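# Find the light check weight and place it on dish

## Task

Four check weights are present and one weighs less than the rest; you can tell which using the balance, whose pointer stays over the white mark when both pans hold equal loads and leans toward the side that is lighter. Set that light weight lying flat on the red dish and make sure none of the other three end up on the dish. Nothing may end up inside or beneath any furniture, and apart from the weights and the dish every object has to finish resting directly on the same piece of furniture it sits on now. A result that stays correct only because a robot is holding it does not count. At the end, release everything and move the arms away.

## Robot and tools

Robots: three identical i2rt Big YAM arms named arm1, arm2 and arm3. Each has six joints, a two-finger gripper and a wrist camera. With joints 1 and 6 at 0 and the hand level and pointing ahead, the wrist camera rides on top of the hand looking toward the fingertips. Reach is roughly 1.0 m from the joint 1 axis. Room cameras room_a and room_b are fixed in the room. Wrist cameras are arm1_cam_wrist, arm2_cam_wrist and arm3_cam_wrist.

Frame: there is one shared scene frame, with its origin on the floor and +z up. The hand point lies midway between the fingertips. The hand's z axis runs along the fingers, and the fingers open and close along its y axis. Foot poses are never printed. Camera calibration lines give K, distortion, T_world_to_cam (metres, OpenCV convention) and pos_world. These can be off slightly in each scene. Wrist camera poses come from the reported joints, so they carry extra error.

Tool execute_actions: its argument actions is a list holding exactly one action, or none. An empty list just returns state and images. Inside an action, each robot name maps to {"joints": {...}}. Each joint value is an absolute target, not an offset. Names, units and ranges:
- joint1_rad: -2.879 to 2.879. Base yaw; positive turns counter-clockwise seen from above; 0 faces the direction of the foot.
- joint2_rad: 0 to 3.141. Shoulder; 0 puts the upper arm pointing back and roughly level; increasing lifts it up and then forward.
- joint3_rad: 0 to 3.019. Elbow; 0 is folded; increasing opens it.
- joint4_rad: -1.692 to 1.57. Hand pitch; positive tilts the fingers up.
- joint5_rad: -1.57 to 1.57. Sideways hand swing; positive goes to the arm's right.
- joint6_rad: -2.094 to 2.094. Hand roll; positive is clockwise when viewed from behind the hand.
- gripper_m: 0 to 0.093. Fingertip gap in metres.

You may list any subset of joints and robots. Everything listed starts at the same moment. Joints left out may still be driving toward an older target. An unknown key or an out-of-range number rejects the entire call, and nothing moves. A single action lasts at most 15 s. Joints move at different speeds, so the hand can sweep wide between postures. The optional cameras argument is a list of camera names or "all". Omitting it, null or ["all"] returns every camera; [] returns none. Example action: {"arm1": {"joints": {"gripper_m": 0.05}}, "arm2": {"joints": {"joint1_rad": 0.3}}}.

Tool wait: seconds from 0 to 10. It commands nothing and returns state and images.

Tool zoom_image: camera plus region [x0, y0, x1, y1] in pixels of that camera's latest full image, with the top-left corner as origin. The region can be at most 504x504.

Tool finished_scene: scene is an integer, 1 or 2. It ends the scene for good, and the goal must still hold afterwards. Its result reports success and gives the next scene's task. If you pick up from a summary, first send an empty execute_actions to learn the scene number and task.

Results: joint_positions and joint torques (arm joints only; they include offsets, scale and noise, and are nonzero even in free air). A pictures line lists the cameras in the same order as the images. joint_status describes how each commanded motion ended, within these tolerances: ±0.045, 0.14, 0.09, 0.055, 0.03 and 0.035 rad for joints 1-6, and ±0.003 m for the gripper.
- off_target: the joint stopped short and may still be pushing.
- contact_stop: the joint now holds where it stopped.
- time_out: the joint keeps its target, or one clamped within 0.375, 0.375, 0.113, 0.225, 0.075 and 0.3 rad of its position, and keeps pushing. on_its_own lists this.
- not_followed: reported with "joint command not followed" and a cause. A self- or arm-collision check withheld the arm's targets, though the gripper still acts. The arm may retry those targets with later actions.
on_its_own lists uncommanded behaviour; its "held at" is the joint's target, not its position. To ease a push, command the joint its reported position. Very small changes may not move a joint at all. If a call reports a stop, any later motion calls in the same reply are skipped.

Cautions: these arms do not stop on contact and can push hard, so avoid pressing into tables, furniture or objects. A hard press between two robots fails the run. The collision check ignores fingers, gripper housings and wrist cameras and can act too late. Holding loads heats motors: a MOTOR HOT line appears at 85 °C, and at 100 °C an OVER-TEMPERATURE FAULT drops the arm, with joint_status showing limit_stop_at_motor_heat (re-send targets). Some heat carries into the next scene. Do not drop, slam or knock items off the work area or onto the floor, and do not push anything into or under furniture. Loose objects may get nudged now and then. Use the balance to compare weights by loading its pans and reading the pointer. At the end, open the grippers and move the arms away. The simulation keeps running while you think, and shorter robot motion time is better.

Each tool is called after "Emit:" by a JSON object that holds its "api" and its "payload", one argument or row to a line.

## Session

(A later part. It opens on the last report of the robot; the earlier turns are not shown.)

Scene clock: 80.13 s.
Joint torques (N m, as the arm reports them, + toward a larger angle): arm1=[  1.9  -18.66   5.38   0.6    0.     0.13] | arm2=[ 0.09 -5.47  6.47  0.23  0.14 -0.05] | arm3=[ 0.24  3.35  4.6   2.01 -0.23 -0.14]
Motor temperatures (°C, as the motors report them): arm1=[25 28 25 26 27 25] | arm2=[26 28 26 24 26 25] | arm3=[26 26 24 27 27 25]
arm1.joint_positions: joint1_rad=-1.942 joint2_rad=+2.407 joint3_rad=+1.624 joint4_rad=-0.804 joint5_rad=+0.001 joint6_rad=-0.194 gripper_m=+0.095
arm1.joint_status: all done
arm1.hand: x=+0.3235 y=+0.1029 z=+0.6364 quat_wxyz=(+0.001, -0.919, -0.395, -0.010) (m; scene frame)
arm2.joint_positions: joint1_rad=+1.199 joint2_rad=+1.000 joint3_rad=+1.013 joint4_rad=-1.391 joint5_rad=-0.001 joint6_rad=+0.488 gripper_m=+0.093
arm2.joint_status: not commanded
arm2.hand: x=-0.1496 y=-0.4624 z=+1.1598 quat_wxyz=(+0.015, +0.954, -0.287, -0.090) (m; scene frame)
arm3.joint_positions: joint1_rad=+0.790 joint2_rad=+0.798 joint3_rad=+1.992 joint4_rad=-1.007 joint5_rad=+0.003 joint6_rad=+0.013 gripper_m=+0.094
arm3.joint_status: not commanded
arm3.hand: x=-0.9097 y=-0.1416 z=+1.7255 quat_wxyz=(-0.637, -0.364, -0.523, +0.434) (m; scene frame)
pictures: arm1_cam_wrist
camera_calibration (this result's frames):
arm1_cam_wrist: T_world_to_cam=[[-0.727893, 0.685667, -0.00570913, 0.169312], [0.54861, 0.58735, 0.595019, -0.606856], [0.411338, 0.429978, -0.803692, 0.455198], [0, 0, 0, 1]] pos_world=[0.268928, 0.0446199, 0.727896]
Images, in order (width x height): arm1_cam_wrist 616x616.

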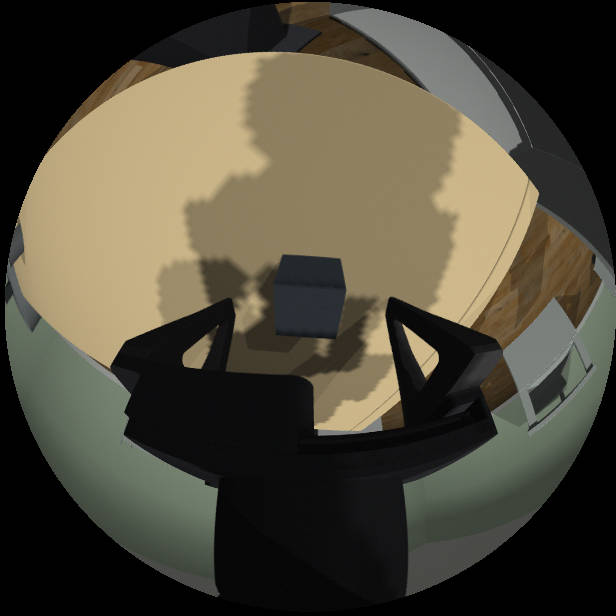

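Emit:
{"api": "execute_actions", "payload": {
  "actions": [
    {"arm1":{"joints":{"joint3_rad":1.715,"joint4_rad":-0.82}}}
  ],
  "cameras": []
}}

Emit:
{"api": "execute_actions", "payload": {
  "actions": [
    {"arm1":{"joints":{"joint2_rad":2.45}}}
  ],
  "cameras": ["arm1_cam_wrist"]
}}

Scene clock: 81.20 s.
Joint torques (N m, as the arm reports them, + toward a larger angle): arm1=[  3.37 -19.9    9.09  -0.21  -0.02   0.16] | arm2=[ 0.13 -5.46  6.49  0.22  0.13 -0.04] | arm3=[ 0.22  3.39  4.6   1.99 -0.24 -0.14]
Motor temperatures (°C, as the motors report them): arm1=[25 28 25 26 27 25] | arm2=[26 27 26 24 26 25] | arm3=[26 26 24 27 27 25]
arm1.joint_positions: joint1_rad=-1.942 joint2_rad=+2.409 joint3_rad=+1.678 joint4_rad=-0.805 joint5_rad=+0.001 joint6_rad=-0.194 gripper_m=+0.095
arm1.joint_status: all done
arm1.hand: x=+0.3016 y=+0.0874 z=+0.6505 quat_wxyz=(-0.004, -0.919, -0.395, +0.015) (m; scene frame)
arm2.joint_positions: joint1_rad=+1.199 joint2_rad=+1.000 joint3_rad=+1.013 joint4_rad=-1.391 joint5_rad=-0.001 joint6_rad=+0.488 gripper_m=+0.093
arm2.joint_status: not commanded
arm2.hand: x=-0.1496 y=-0.4624 z=+1.1598 quat_wxyz=(+0.015, +0.954, -0.287, -0.090) (m; scene frame)
arm3.joint_positions: joint1_rad=+0.790 joint2_rad=+0.798 joint3_rad=+1.992 joint4_rad=-1.007 joint5_rad=+0.003 joint6_rad=+0.013 gripper_m=+0.094
arm3.joint_status: not commanded
arm3.hand: x=-0.9097 y=-0.1416 z=+1.7255 quat_wxyz=(-0.637, -0.364, -0.523, +0.434) (m; scene frame)
pictures: none
No camera images: the call's "cameras" was empty. Leave "cameras" out to get every camera's image.

Scene clock: 82.03 s.
Joint torques (N m, as the arm reports them, + toward a larger angle): arm1=[  2.81 -18.66   8.88  -0.56  -0.06   0.14] | arm2=[ 0.07 -5.44  6.48  0.24  0.14 -0.04] | arm3=[ 0.27  3.38  4.6   1.99 -0.24 -0.14]
Motor temperatures (°C, as the motors report them): arm1=[25 28 25 26 27 25] | arm2=[26 27 26 24 26 25] | arm3=[26 26 24 27 27 25]
arm1.joint_positions: joint1_rad=-1.942 joint2_rad=+2.431 joint3_rad=+1.678 joint4_rad=-0.805 joint5_rad=+0.001 joint6_rad=-0.194 gripper_m=+0.095
arm1.joint_status: all done
arm1.hand: x=+0.3074 y=+0.0912 z=+0.6366 quat_wxyz=(-0.002, -0.919, -0.395, +0.004) (m; scene frame)
arm2.joint_positions: joint1_rad=+1.199 joint2_rad=+1.000 joint3_rad=+1.013 joint4_rad=-1.391 joint5_rad=-0.001 joint6_rad=+0.488 gripper_m=+0.093
arm2.joint_status: not commanded
arm2.hand: x=-0.1496 y=-0.4624 z=+1.1598 quat_wxyz=(+0.015, +0.954, -0.287, -0.090) (m; scene frame)
arm3.joint_positions: joint1_rad=+0.790 joint2_rad=+0.798 joint3_rad=+1.992 joint4_rad=-1.007 joint5_rad=+0.003 joint6_rad=+0.013 gripper_m=+0.094
arm3.joint_status: not commanded
arm3.hand: x=-0.9097 y=-0.1416 z=+1.7255 quat_wxyz=(-0.637, -0.364, -0.523, +0.434) (m; scene frame)
pictures: arm1_cam_wrist
camera_calibration (this result's frames):
arm1_cam_wrist: T_world_to_cam=[[-0.72791, 0.685673, -0.0000473171, 0.162058], [0.562435, 0.597121, 0.571938, -0.581731], [0.392191, 0.416293, -0.820297, 0.484778], [0, 0, 0, 1]] pos_world=[0.255024, 0.034435, 0.730384]
Images, in order (width x height): arm1_cam_wrist 616x616.

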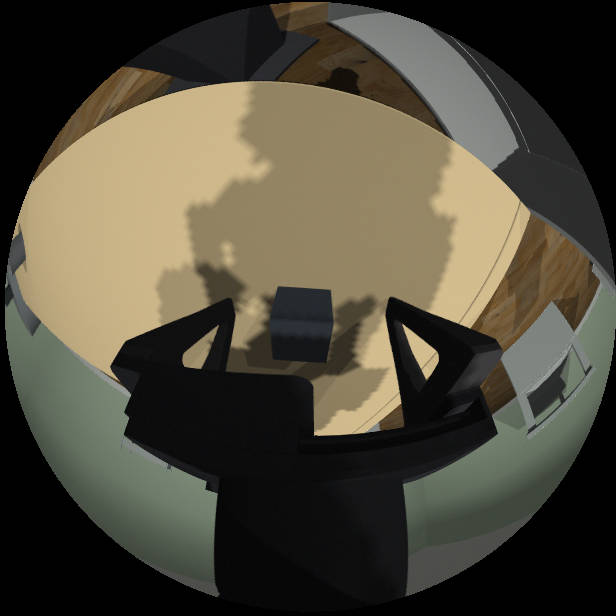

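Matches the grasp view. Close.

Emit:
{"api": "execute_actions", "payload": {
  "actions": [
    {"arm1":{"joints":{"gripper_m":0.0,"joint2_rad":2.435}}}
  ],
  "cameras": ["arm1_cam_wrist"]
}}

Scene clock: 82.97 s.
Joint torques (N m, as the arm reports them, + toward a larger angle): arm1=[  2.5  -19.62   8.94  -0.37  -0.05   0.12] | arm2=[ 0.13 -5.5   6.48  0.24  0.14 -0.04] | arm3=[ 0.22  3.31  4.59  2.   -0.24 -0.14]
Motor temperatures (°C, as the motors report them): arm1=[25 28 25 26 27 25] | arm2=[26 27 26 24 26 25] | arm3=[26 26 24 27 27 25]
arm1.joint_positions: joint1_rad=-1.942 joint2_rad=+2.431 joint3_rad=+1.678 joint4_rad=-0.805 joint5_rad=+0.001 joint6_rad=-0.193 gripper_m=+0.030
arm1.joint_status: gripper_m off_target (ended at +0.030, target +0.000); the others done
arm1.hand: x=+0.3074 y=+0.0912 z=+0.6366 quat_wxyz=(-0.002, -0.919, -0.395, +0.004) (m; scene frame)
arm2.joint_positions: joint1_rad=+1.199 joint2_rad=+1.000 joint3_rad=+1.013 joint4_rad=-1.391 joint5_rad=-0.001 joint6_rad=+0.488 gripper_m=+0.093
arm2.joint_status: not commanded
arm2.hand: x=-0.1496 y=-0.4624 z=+1.1598 quat_wxyz=(+0.015, +0.954, -0.287, -0.090) (m; scene frame)
arm3.joint_positions: joint1_rad=+0.790 joint2_rad=+0.798 joint3_rad=+1.992 joint4_rad=-1.007 joint5_rad=+0.003 joint6_rad=+0.013 gripper_m=+0.094
arm3.joint_status: not commanded
arm3.hand: x=-0.9097 y=-0.1416 z=+1.7255 quat_wxyz=(-0.637, -0.364, -0.523, +0.434) (m; scene frame)
pictures: arm1_cam_wrist
camera_calibration (this result's frames):
arm1_cam_wrist: T_world_to_cam=[[-0.727648, 0.68595, -0.0000504057, 0.161954], [0.562662, 0.596907, 0.571938, -0.581781], [0.392351, 0.416142, -0.820297, 0.484743], [0, 0, 0, 1]] pos_world=[0.255002, 0.0344552, 0.730384]
Images, in order (width x height): arm1_cam_wrist 616x616.

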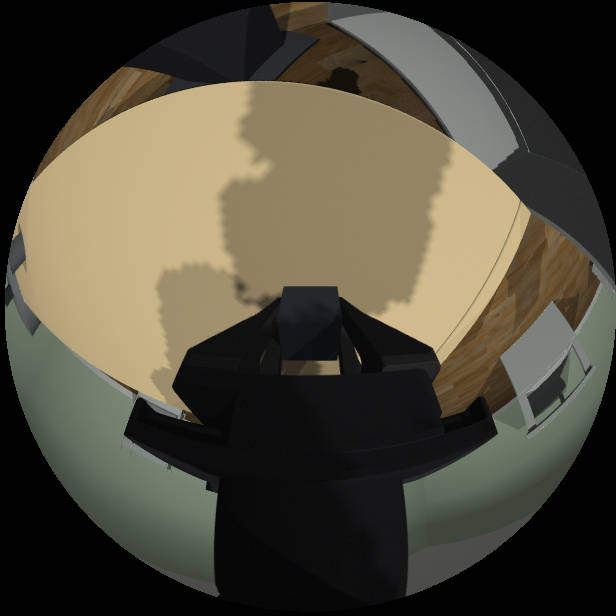

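Emit:
{"api": "execute_actions", "payload": {
  "actions": [
    {"arm1":{"joints":{"joint2_rad":1.0,"joint3_rad":1.0,"joint4_rad":-1.5}}}
  ],
  "cameras": []
}}

Emit:
{"api": "execute_actions", "payload": {
  "actions": [
    {"arm1":{"joints":{"joint1_rad":1.98,"joint6_rad":0}}}
  ],
  "cameras": []
}}

Emit:
{"api": "execute_actions", "payload": {
  "actions": [
    {"arm1":{"joints":{"joint2_rad":2.07,"joint3_rad":1.80,"joint4_rad":-1.29}}}
  ],
  "cameras": ["arm1_cam_wrist","room_a"]
}}

Scene clock: 85.10 s.
Joint torques (N m, as the arm reports them, + toward a larger angle): arm1=[ 2.41 -5.    8.25 -0.46 -0.08  0.12] | arm2=[ 0.17 -5.44  6.47  0.25  0.14 -0.05] | arm3=[ 0.26  3.39  4.59  2.01 -0.24 -0.14]
Motor temperatures (°C, as the motors report them): arm1=[25 28 25 26 27 25] | arm2=[26 27 26 24 26 25] | arm3=[26 26 24 27 27 25]
arm1.joint_positions: joint1_rad=-1.942 joint2_rad=+1.006 joint3_rad=+1.005 joint4_rad=-1.483 joint5_rad=+0.001 joint6_rad=-0.193 gripper_m=+0.030
arm1.joint_status: all done
arm1.hand: x=+0.5944 y=+0.2970 z=+1.0610 quat_wxyz=(-0.009, -0.918, -0.395, +0.040) (m; scene frame)
arm2.joint_positions: joint1_rad=+1.199 joint2_rad=+1.000 joint3_rad=+1.013 joint4_rad=-1.391 joint5_rad=-0.001 joint6_rad=+0.488 gripper_m=+0.093
arm2.joint_status: not commanded
arm2.hand: x=-0.1496 y=-0.4624 z=+1.1598 quat_wxyz=(+0.015, +0.954, -0.287, -0.090) (m; scene frame)
arm3.joint_positions: joint1_rad=+0.790 joint2_rad=+0.798 joint3_rad=+1.992 joint4_rad=-1.007 joint5_rad=+0.003 joint6_rad=+0.013 gripper_m=+0.094
arm3.joint_status: not commanded
arm3.hand: x=-0.9097 y=-0.1416 z=+1.7255 quat_wxyz=(-0.637, -0.364, -0.523, +0.434) (m; scene frame)
pictures: none
No camera images: the call's "cameras" was empty. Leave "cameras" out to get every camera's image.

Scene clock: 88.03 s.
Joint torques (N m, as the arm reports them, + toward a larger angle): arm1=[ 1.7  -4.62  7.93 -0.24  0.04  0.12] | arm2=[ 0.12 -5.42  6.47  0.23  0.14 -0.04] | arm3=[ 0.28  3.35  4.61  2.   -0.23 -0.14]
Motor temperatures (°C, as the motors report them): arm1=[25 28 25 26 27 25] | arm2=[26 27 26 24 26 25] | arm3=[26 26 24 27 27 25]
arm1.joint_positions: joint1_rad=+1.971 joint2_rad=+1.006 joint3_rad=+1.005 joint4_rad=-1.483 joint5_rad=-0.001 joint6_rad=-0.013 gripper_m=+0.029
arm1.joint_status: all done
arm1.hand: x=+0.8733 y=+0.7340 z=+1.0629 quat_wxyz=(-0.036, +0.645, -0.763, -0.026) (m; scene frame)
arm2.joint_positions: joint1_rad=+1.199 joint2_rad=+1.000 joint3_rad=+1.013 joint4_rad=-1.391 joint5_rad=-0.001 joint6_rad=+0.488 gripper_m=+0.093
arm2.joint_status: not commanded
arm2.hand: x=-0.1496 y=-0.4624 z=+1.1598 quat_wxyz=(+0.015, +0.954, -0.287, -0.090) (m; scene frame)
arm3.joint_positions: joint1_rad=+0.790 joint2_rad=+0.798 joint3_rad=+1.992 joint4_rad=-1.007 joint5_rad=+0.003 joint6_rad=+0.013 gripper_m=+0.094
arm3.joint_status: not commanded
arm3.hand: x=-0.9097 y=-0.1416 z=+1.7255 quat_wxyz=(-0.637, -0.364, -0.523, +0.434) (m; scene frame)
pictures: none
No camera images: the call's "cameras" was empty. Leave "cameras" out to get every camera's image.

Scene clock: 89.77 s.
Joint torques (N m, as the arm reports them, + toward a larger angle): arm1=[  2.04 -21.03  12.19   0.24   0.08   0.13] | arm2=[ 0.11 -5.41  6.48  0.25  0.14 -0.04] | arm3=[ 0.27  3.37  4.6   2.01 -0.24 -0.14]
Motor temperatures (°C, as the motors report them): arm1=[25 28 26 26 27 25] | arm2=[26 27 26 24 26 25] | arm3=[26 26 24 27 27 25]
arm1.joint_positions: joint1_rad=+1.971 joint2_rad=+2.100 joint3_rad=+1.743 joint4_rad=-1.300 joint5_rad=-0.001 joint6_rad=-0.013 gripper_m=+0.029
arm1.joint_status: all done
arm1.hand: x=+0.9334 y=+1.0572 z=+0.8663 quat_wxyz=(+0.031, +0.645, -0.763, +0.029) (m; scene frame)
arm2.joint_positions: joint1_rad=+1.199 joint2_rad=+1.000 joint3_rad=+1.013 joint4_rad=-1.391 joint5_rad=-0.001 joint6_rad=+0.488 gripper_m=+0.093
arm2.joint_status: not commanded
arm2.hand: x=-0.1496 y=-0.4624 z=+1.1598 quat_wxyz=(+0.015, +0.954, -0.287, -0.090) (m; scene frame)
arm3.joint_positions: joint1_rad=+0.790 joint2_rad=+0.798 joint3_rad=+1.992 joint4_rad=-1.007 joint5_rad=+0.003 joint6_rad=+0.013 gripper_m=+0.094
arm3.joint_status: not commanded
arm3.hand: x=-0.9097 y=-0.1416 z=+1.7255 quat_wxyz=(-0.637, -0.364, -0.523, +0.434) (m; scene frame)
pictures: arm1_cam_wrist, room_a
camera_calibration (this result's frames):
arm1_cam_wrist: T_world_to_cam=[[0.986437, -0.164109, 0.00335338, -0.749327], [-0.127407, -0.752625, 0.646005, 0.364696], [-0.103491, -0.63767, -0.763326, 1.55304], [0, 0, 0, 1]] pos_world=[0.946354, 1.14184, 0.952393]
Images, in order (width x height): arm1_cam_wrist 616x616, room_a 504x504.

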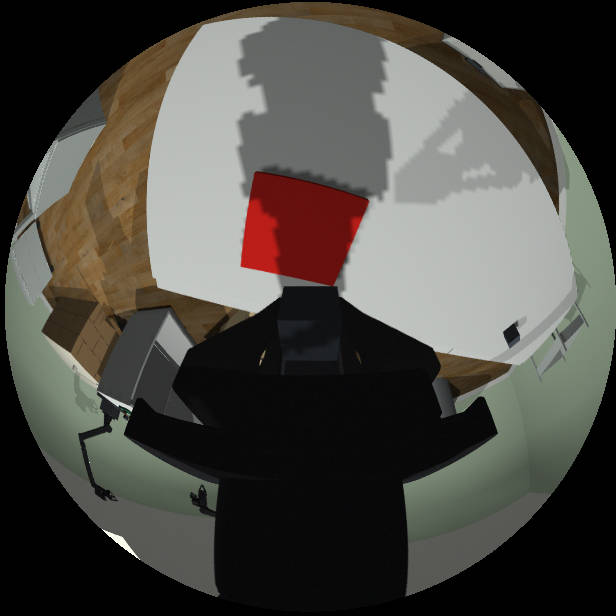

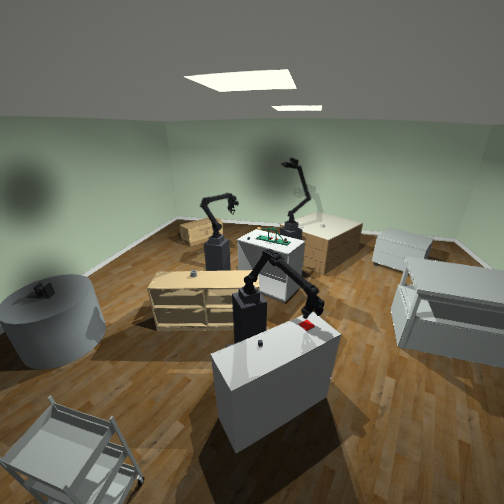

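Emit:
{"api": "execute_actions", "payload": {
  "actions": [
    {"arm1":{"joints":{"joint1_rad":1.995,"joint2_rad":2.17,"joint3_rad":1.67,"joint4_rad":-1.075}}}
  ],
  "cameras": ["arm1_cam_wrist","room_a"]
}}

Scene clock: 91.07 s.
Joint torques (N m, as the arm reports them, + toward a larger angle): arm1=[  2.   -19.7    7.13   0.54   0.06   0.12] | arm2=[ 0.09 -5.41  6.48  0.23  0.14 -0.04] | arm3=[ 0.21  3.36  4.6   1.99 -0.23 -0.14]
Motor temperatures (°C, as the motors report them): arm1=[25 28 26 26 27 25] | arm2=[26 27 26 24 26 25] | arm3=[26 26 24 27 27 25]
arm1.joint_positions: joint1_rad=+1.983 joint2_rad=+2.174 joint3_rad=+1.669 joint4_rad=-1.093 joint5_rad=-0.001 joint6_rad=-0.013 gripper_m=+0.029
arm1.joint_status: all done
arm1.hand: x=+0.9285 y=+1.0707 z=+0.7955 quat_wxyz=(+0.008, +0.650, -0.760, +0.010) (m; scene frame)
arm2.joint_positions: joint1_rad=+1.199 joint2_rad=+1.000 joint3_rad=+1.013 joint4_rad=-1.391 joint5_rad=-0.001 joint6_rad=+0.488 gripper_m=+0.093
arm2.joint_status: not commanded
arm2.hand: x=-0.1496 y=-0.4624 z=+1.1598 quat_wxyz=(+0.015, +0.954, -0.287, -0.090) (m; scene frame)
arm3.joint_positions: joint1_rad=+0.790 joint2_rad=+0.798 joint3_rad=+1.992 joint4_rad=-1.007 joint5_rad=+0.003 joint6_rad=+0.013 gripper_m=+0.094
arm3.joint_status: not commanded
arm3.hand: x=-0.9097 y=-0.1416 z=+1.7255 quat_wxyz=(-0.637, -0.364, -0.523, +0.434) (m; scene frame)
pictures: arm1_cam_wrist, room_a
camera_calibration (this result's frames):
arm1_cam_wrist: T_world_to_cam=[[0.988376, -0.151967, 0.00434059, -0.757673], [-0.124335, -0.791569, 0.598297, 0.496762], [-0.0874855, -0.591882, -0.801263, 1.47345], [0, 0, 0, 1]] pos_world=[0.939536, 1.15019, 0.8867]
Images, in order (width x height): arm1_cam_wrist 616x616, room_a 504x504.

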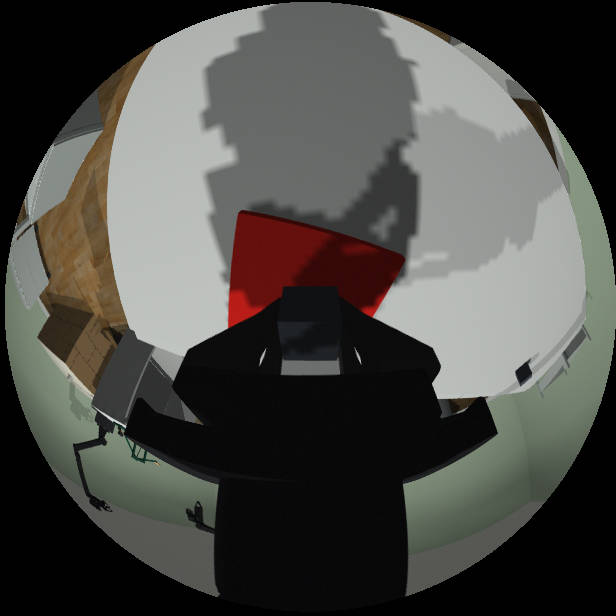

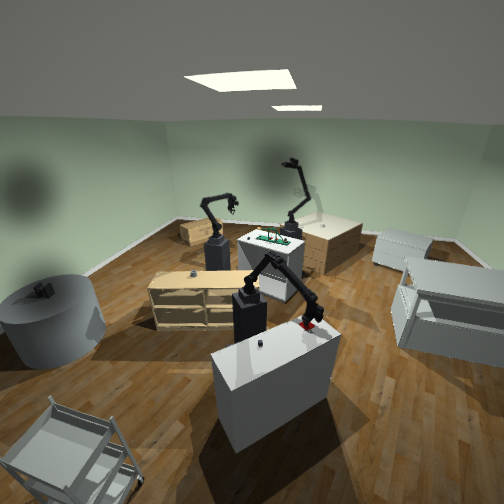

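Emit:
{"api": "execute_actions", "payload": {
  "actions": [
    {"arm1":{"joints":{"joint2_rad":2.205,"joint4_rad":-1.065}}}
  ],
  "cameras": ["arm1_cam_wrist"]
}}

Scene clock: 92.00 s.
Joint torques (N m, as the arm reports them, + toward a larger angle): arm1=[  2.92 -17.05   7.21   0.93   0.03   0.14] | arm2=[ 0.16 -5.53  6.48  0.25  0.14 -0.04] | arm3=[ 0.33  3.33  4.62  1.97 -0.23 -0.14]
Motor temperatures (°C, as the motors report them): arm1=[25 28 26 26 27 25] | arm2=[26 27 26 24 26 25] | arm3=[26 26 24 27 27 25]
arm1.joint_positions: joint1_rad=+1.983 joint2_rad=+2.174 joint3_rad=+1.669 joint4_rad=-1.087 joint5_rad=-0.001 joint6_rad=-0.013 gripper_m=+0.029
arm1.joint_status: all done
arm1.hand: x=+0.9287 y=+1.0719 z=+0.7952 quat_wxyz=(+0.006, +0.650, -0.760, +0.008) (m; scene frame)
arm2.joint_positions: joint1_rad=+1.199 joint2_rad=+1.000 joint3_rad=+1.013 joint4_rad=-1.391 joint5_rad=-0.001 joint6_rad=+0.488 gripper_m=+0.093
arm2.joint_status: not commanded
arm2.hand: x=-0.1496 y=-0.4624 z=+1.1598 quat_wxyz=(+0.015, +0.954, -0.287, -0.090) (m; scene frame)
arm3.joint_positions: joint1_rad=+0.790 joint2_rad=+0.798 joint3_rad=+1.992 joint4_rad=-1.007 joint5_rad=+0.003 joint6_rad=+0.013 gripper_m=+0.094
arm3.joint_status: not commanded
arm3.hand: x=-0.9097 y=-0.1416 z=+1.7255 quat_wxyz=(-0.637, -0.364, -0.523, +0.434) (m; scene frame)
pictures: arm1_cam_wrist
camera_calibration (this result's frames):
arm1_cam_wrist: T_world_to_cam=[[0.988376, -0.151962, 0.00441938, -0.757761], [-0.124809, -0.794488, 0.594316, 0.504655], [-0.0868025, -0.58796, -0.804219, 1.47151], [0, 0, 0, 1]] pos_world=[0.93967, 1.15098, 0.886839]
Images, in order (width x height): arm1_cam_wrist 616x616.

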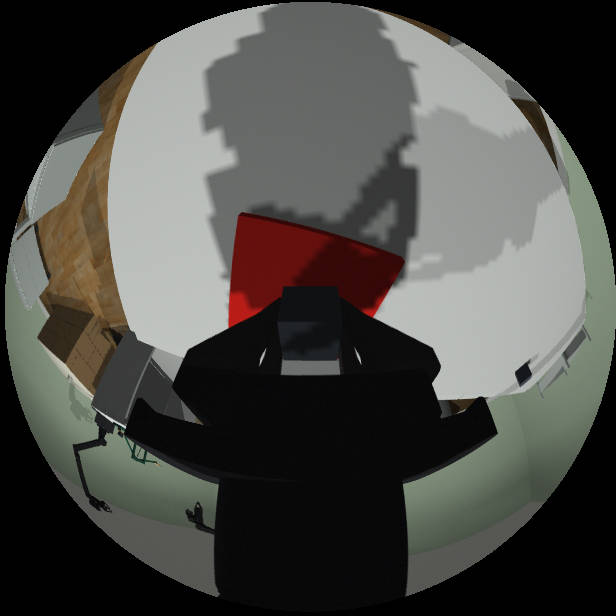

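Emit:
{"api": "execute_actions", "payload": {
  "actions": [
    {"arm1":{"joints":{"joint2_rad":2.235}}}
  ],
  "cameras": []
}}

Scene clock: 92.93 s.
Joint torques (N m, as the arm reports them, + toward a larger angle): arm1=[  2.17 -14.49   7.17   0.78   0.05   0.13] | arm2=[ 0.06 -5.4   6.48  0.22  0.14 -0.04] | arm3=[ 0.25  3.38  4.6   2.   -0.24 -0.14]
Motor temperatures (°C, as the motors report them): arm1=[25 28 26 26 27 25] | arm2=[26 27 26 24 26 25] | arm3=[26 26 24 27 27 25]
arm1.joint_positions: joint1_rad=+1.983 joint2_rad=+2.176 joint3_rad=+1.669 joint4_rad=-1.087 joint5_rad=-0.001 joint6_rad=-0.012 gripper_m=+0.029
arm1.joint_status: all done
arm1.hand: x=+0.9287 y=+1.0716 z=+0.7941 quat_wxyz=(+0.007, +0.650, -0.760, +0.009) (m; scene frame)
arm2.joint_positions: joint1_rad=+1.199 joint2_rad=+1.000 joint3_rad=+1.013 joint4_rad=-1.391 joint5_rad=-0.001 joint6_rad=+0.488 gripper_m=+0.093
arm2.joint_status: not commanded
arm2.hand: x=-0.1496 y=-0.4624 z=+1.1598 quat_wxyz=(+0.015, +0.954, -0.287, -0.090) (m; scene frame)
arm3.joint_positions: joint1_rad=+0.790 joint2_rad=+0.798 joint3_rad=+1.992 joint4_rad=-1.007 joint5_rad=+0.003 joint6_rad=+0.013 gripper_m=+0.094
arm3.joint_status: not commanded
arm3.hand: x=-0.9097 y=-0.1416 z=+1.7255 quat_wxyz=(-0.637, -0.364, -0.523, +0.434) (m; scene frame)
pictures: none
No camera images: the call's "cameras" was empty. Leave "cameras" out to get every camera's image.

In contact. Release and retreat.

Emit:
{"api": "execute_actions", "payload": {
  "actions": [
    {"arm1":{"joints":{"joint2_rad":2.176,"gripper_m":0.093}}}
  ],
  "cameras": []
}}

Emit:
{"api": "execute_actions", "payload": {
  "actions": [
    {"arm1":{"joints":{"joint2_rad":1.6,"joint4_rad":-1.5}}}
  ],
  "cameras": ["arm1_cam_wrist","room_a","room_b"]
}}

Scene clock: 93.93 s.
Joint torques (N m, as the arm reports them, + toward a larger angle): arm1=[  1.81 -19.05   7.01   0.6    0.09   0.1 ] | arm2=[ 0.05 -5.45  6.48  0.23  0.13 -0.04] | arm3=[ 0.27  3.39  4.6   1.99 -0.24 -0.15]
Motor temperatures (°C, as the motors report them): arm1=[25 28 26 26 27 25] | arm2=[26 27 26 24 26 25] | arm3=[26 26 24 27 27 25]
arm1.joint_positions: joint1_rad=+1.992 joint2_rad=+2.175 joint3_rad=+1.669 joint4_rad=-1.081 joint5_rad=-0.003 joint6_rad=-0.012 gripper_m=+0.093
arm1.joint_status: all done
arm1.hand: x=+0.9230 y=+1.0743 z=+0.7945 quat_wxyz=(+0.005, +0.653, -0.757, +0.006) (m; scene frame)
arm2.joint_positions: joint1_rad=+1.199 joint2_rad=+1.000 joint3_rad=+1.013 joint4_rad=-1.391 joint5_rad=-0.001 joint6_rad=+0.488 gripper_m=+0.093
arm2.joint_status: not commanded
arm2.hand: x=-0.1496 y=-0.4624 z=+1.1598 quat_wxyz=(+0.015, +0.954, -0.287, -0.090) (m; scene frame)
arm3.joint_positions: joint1_rad=+0.790 joint2_rad=+0.798 joint3_rad=+1.992 joint4_rad=-1.007 joint5_rad=+0.003 joint6_rad=+0.013 gripper_m=+0.094
arm3.joint_status: not commanded
arm3.hand: x=-0.9097 y=-0.1416 z=+1.7255 quat_wxyz=(-0.637, -0.364, -0.523, +0.434) (m; scene frame)
pictures: none
No camera images: the call's "cameras" was empty. Leave "cameras" out to get every camera's image.

Scene clock: 95.43 s.
Joint torques (N m, as the arm reports them, + toward a larger angle): arm1=[  1.69 -12.69   9.05  -0.03   0.1    0.15] | arm2=[ 0.11 -5.42  6.47  0.24  0.14 -0.04] | arm3=[ 0.29  3.36  4.61  1.99 -0.24 -0.14]
Motor temperatures (°C, as the motors report them): arm1=[25 28 26 26 27 25] | arm2=[26 27 26 24 26 25] | arm3=[26 26 24 27 27 25]
arm1.joint_positions: joint1_rad=+1.992 joint2_rad=+1.595 joint3_rad=+1.661 joint4_rad=-1.484 joint5_rad=-0.002 joint6_rad=-0.012 gripper_m=+0.093
arm1.joint_status: all done
arm1.hand: x=+0.9045 y=+0.9696 z=+1.1112 quat_wxyz=(-0.060, +0.651, -0.755, -0.048) (m; scene frame)
arm2.joint_positions: joint1_rad=+1.199 joint2_rad=+1.000 joint3_rad=+1.013 joint4_rad=-1.391 joint5_rad=-0.001 joint6_rad=+0.488 gripper_m=+0.093
arm2.joint_status: not commanded
arm2.hand: x=-0.1496 y=-0.4624 z=+1.1598 quat_wxyz=(+0.015, +0.954, -0.287, -0.090) (m; scene frame)
arm3.joint_positions: joint1_rad=+0.790 joint2_rad=+0.798 joint3_rad=+1.992 joint4_rad=-1.007 joint5_rad=+0.003 joint6_rad=+0.013 gripper_m=+0.094
arm3.joint_status: not commanded
arm3.hand: x=-0.9097 y=-0.1416 z=+1.7255 quat_wxyz=(-0.637, -0.364, -0.523, +0.434) (m; scene frame)
pictures: arm1_cam_wrist, room_a, room_b
camera_calibration (this result's frames):
arm1_cam_wrist: T_world_to_cam=[[0.989526, -0.14425, 0.00544963, -0.760476], [-0.13148, -0.885056, 0.44653, 0.490615], [-0.0595887, -0.442569, -0.894752, 1.59838], [0, 0, 0, 1]] pos_world=[0.912262, 1.03192, 1.21523]
Images, in order (width x height): arm1_cam_wrist 616x616, room_a 504x504, room_b 504x504.

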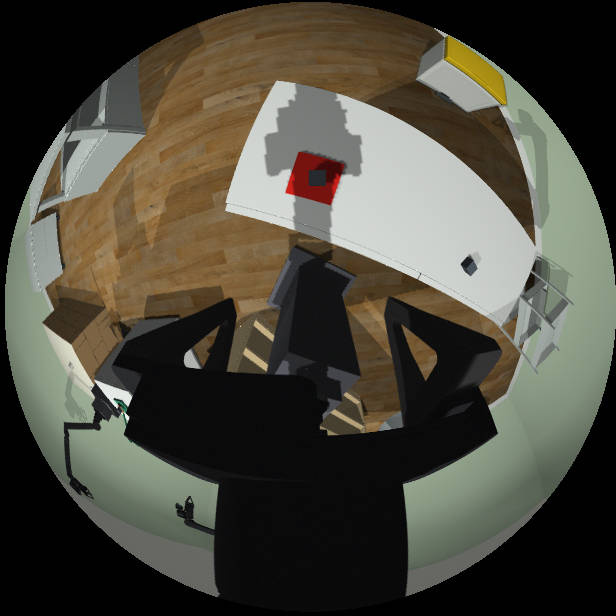

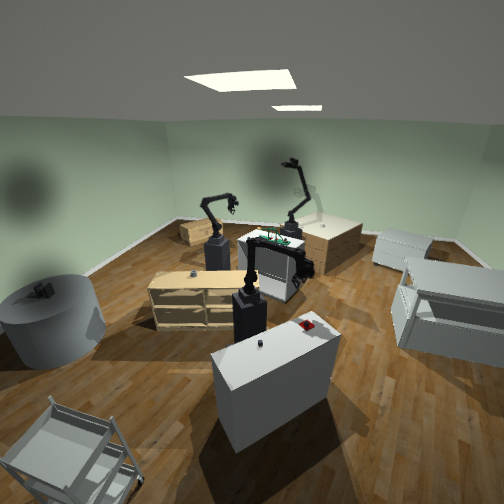

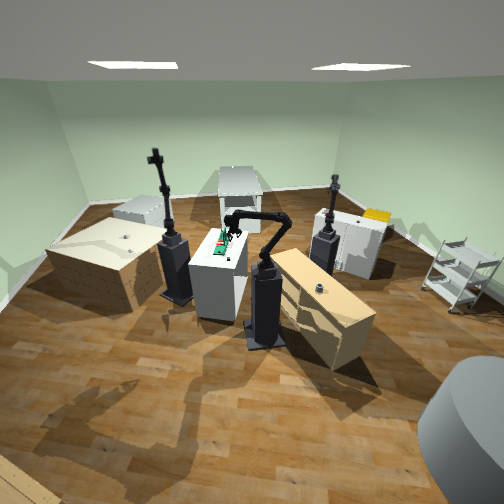

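Emit:
{"api": "finished_scene", "payload": {
  "scene": 1
}}

The scene is finished: the task was done.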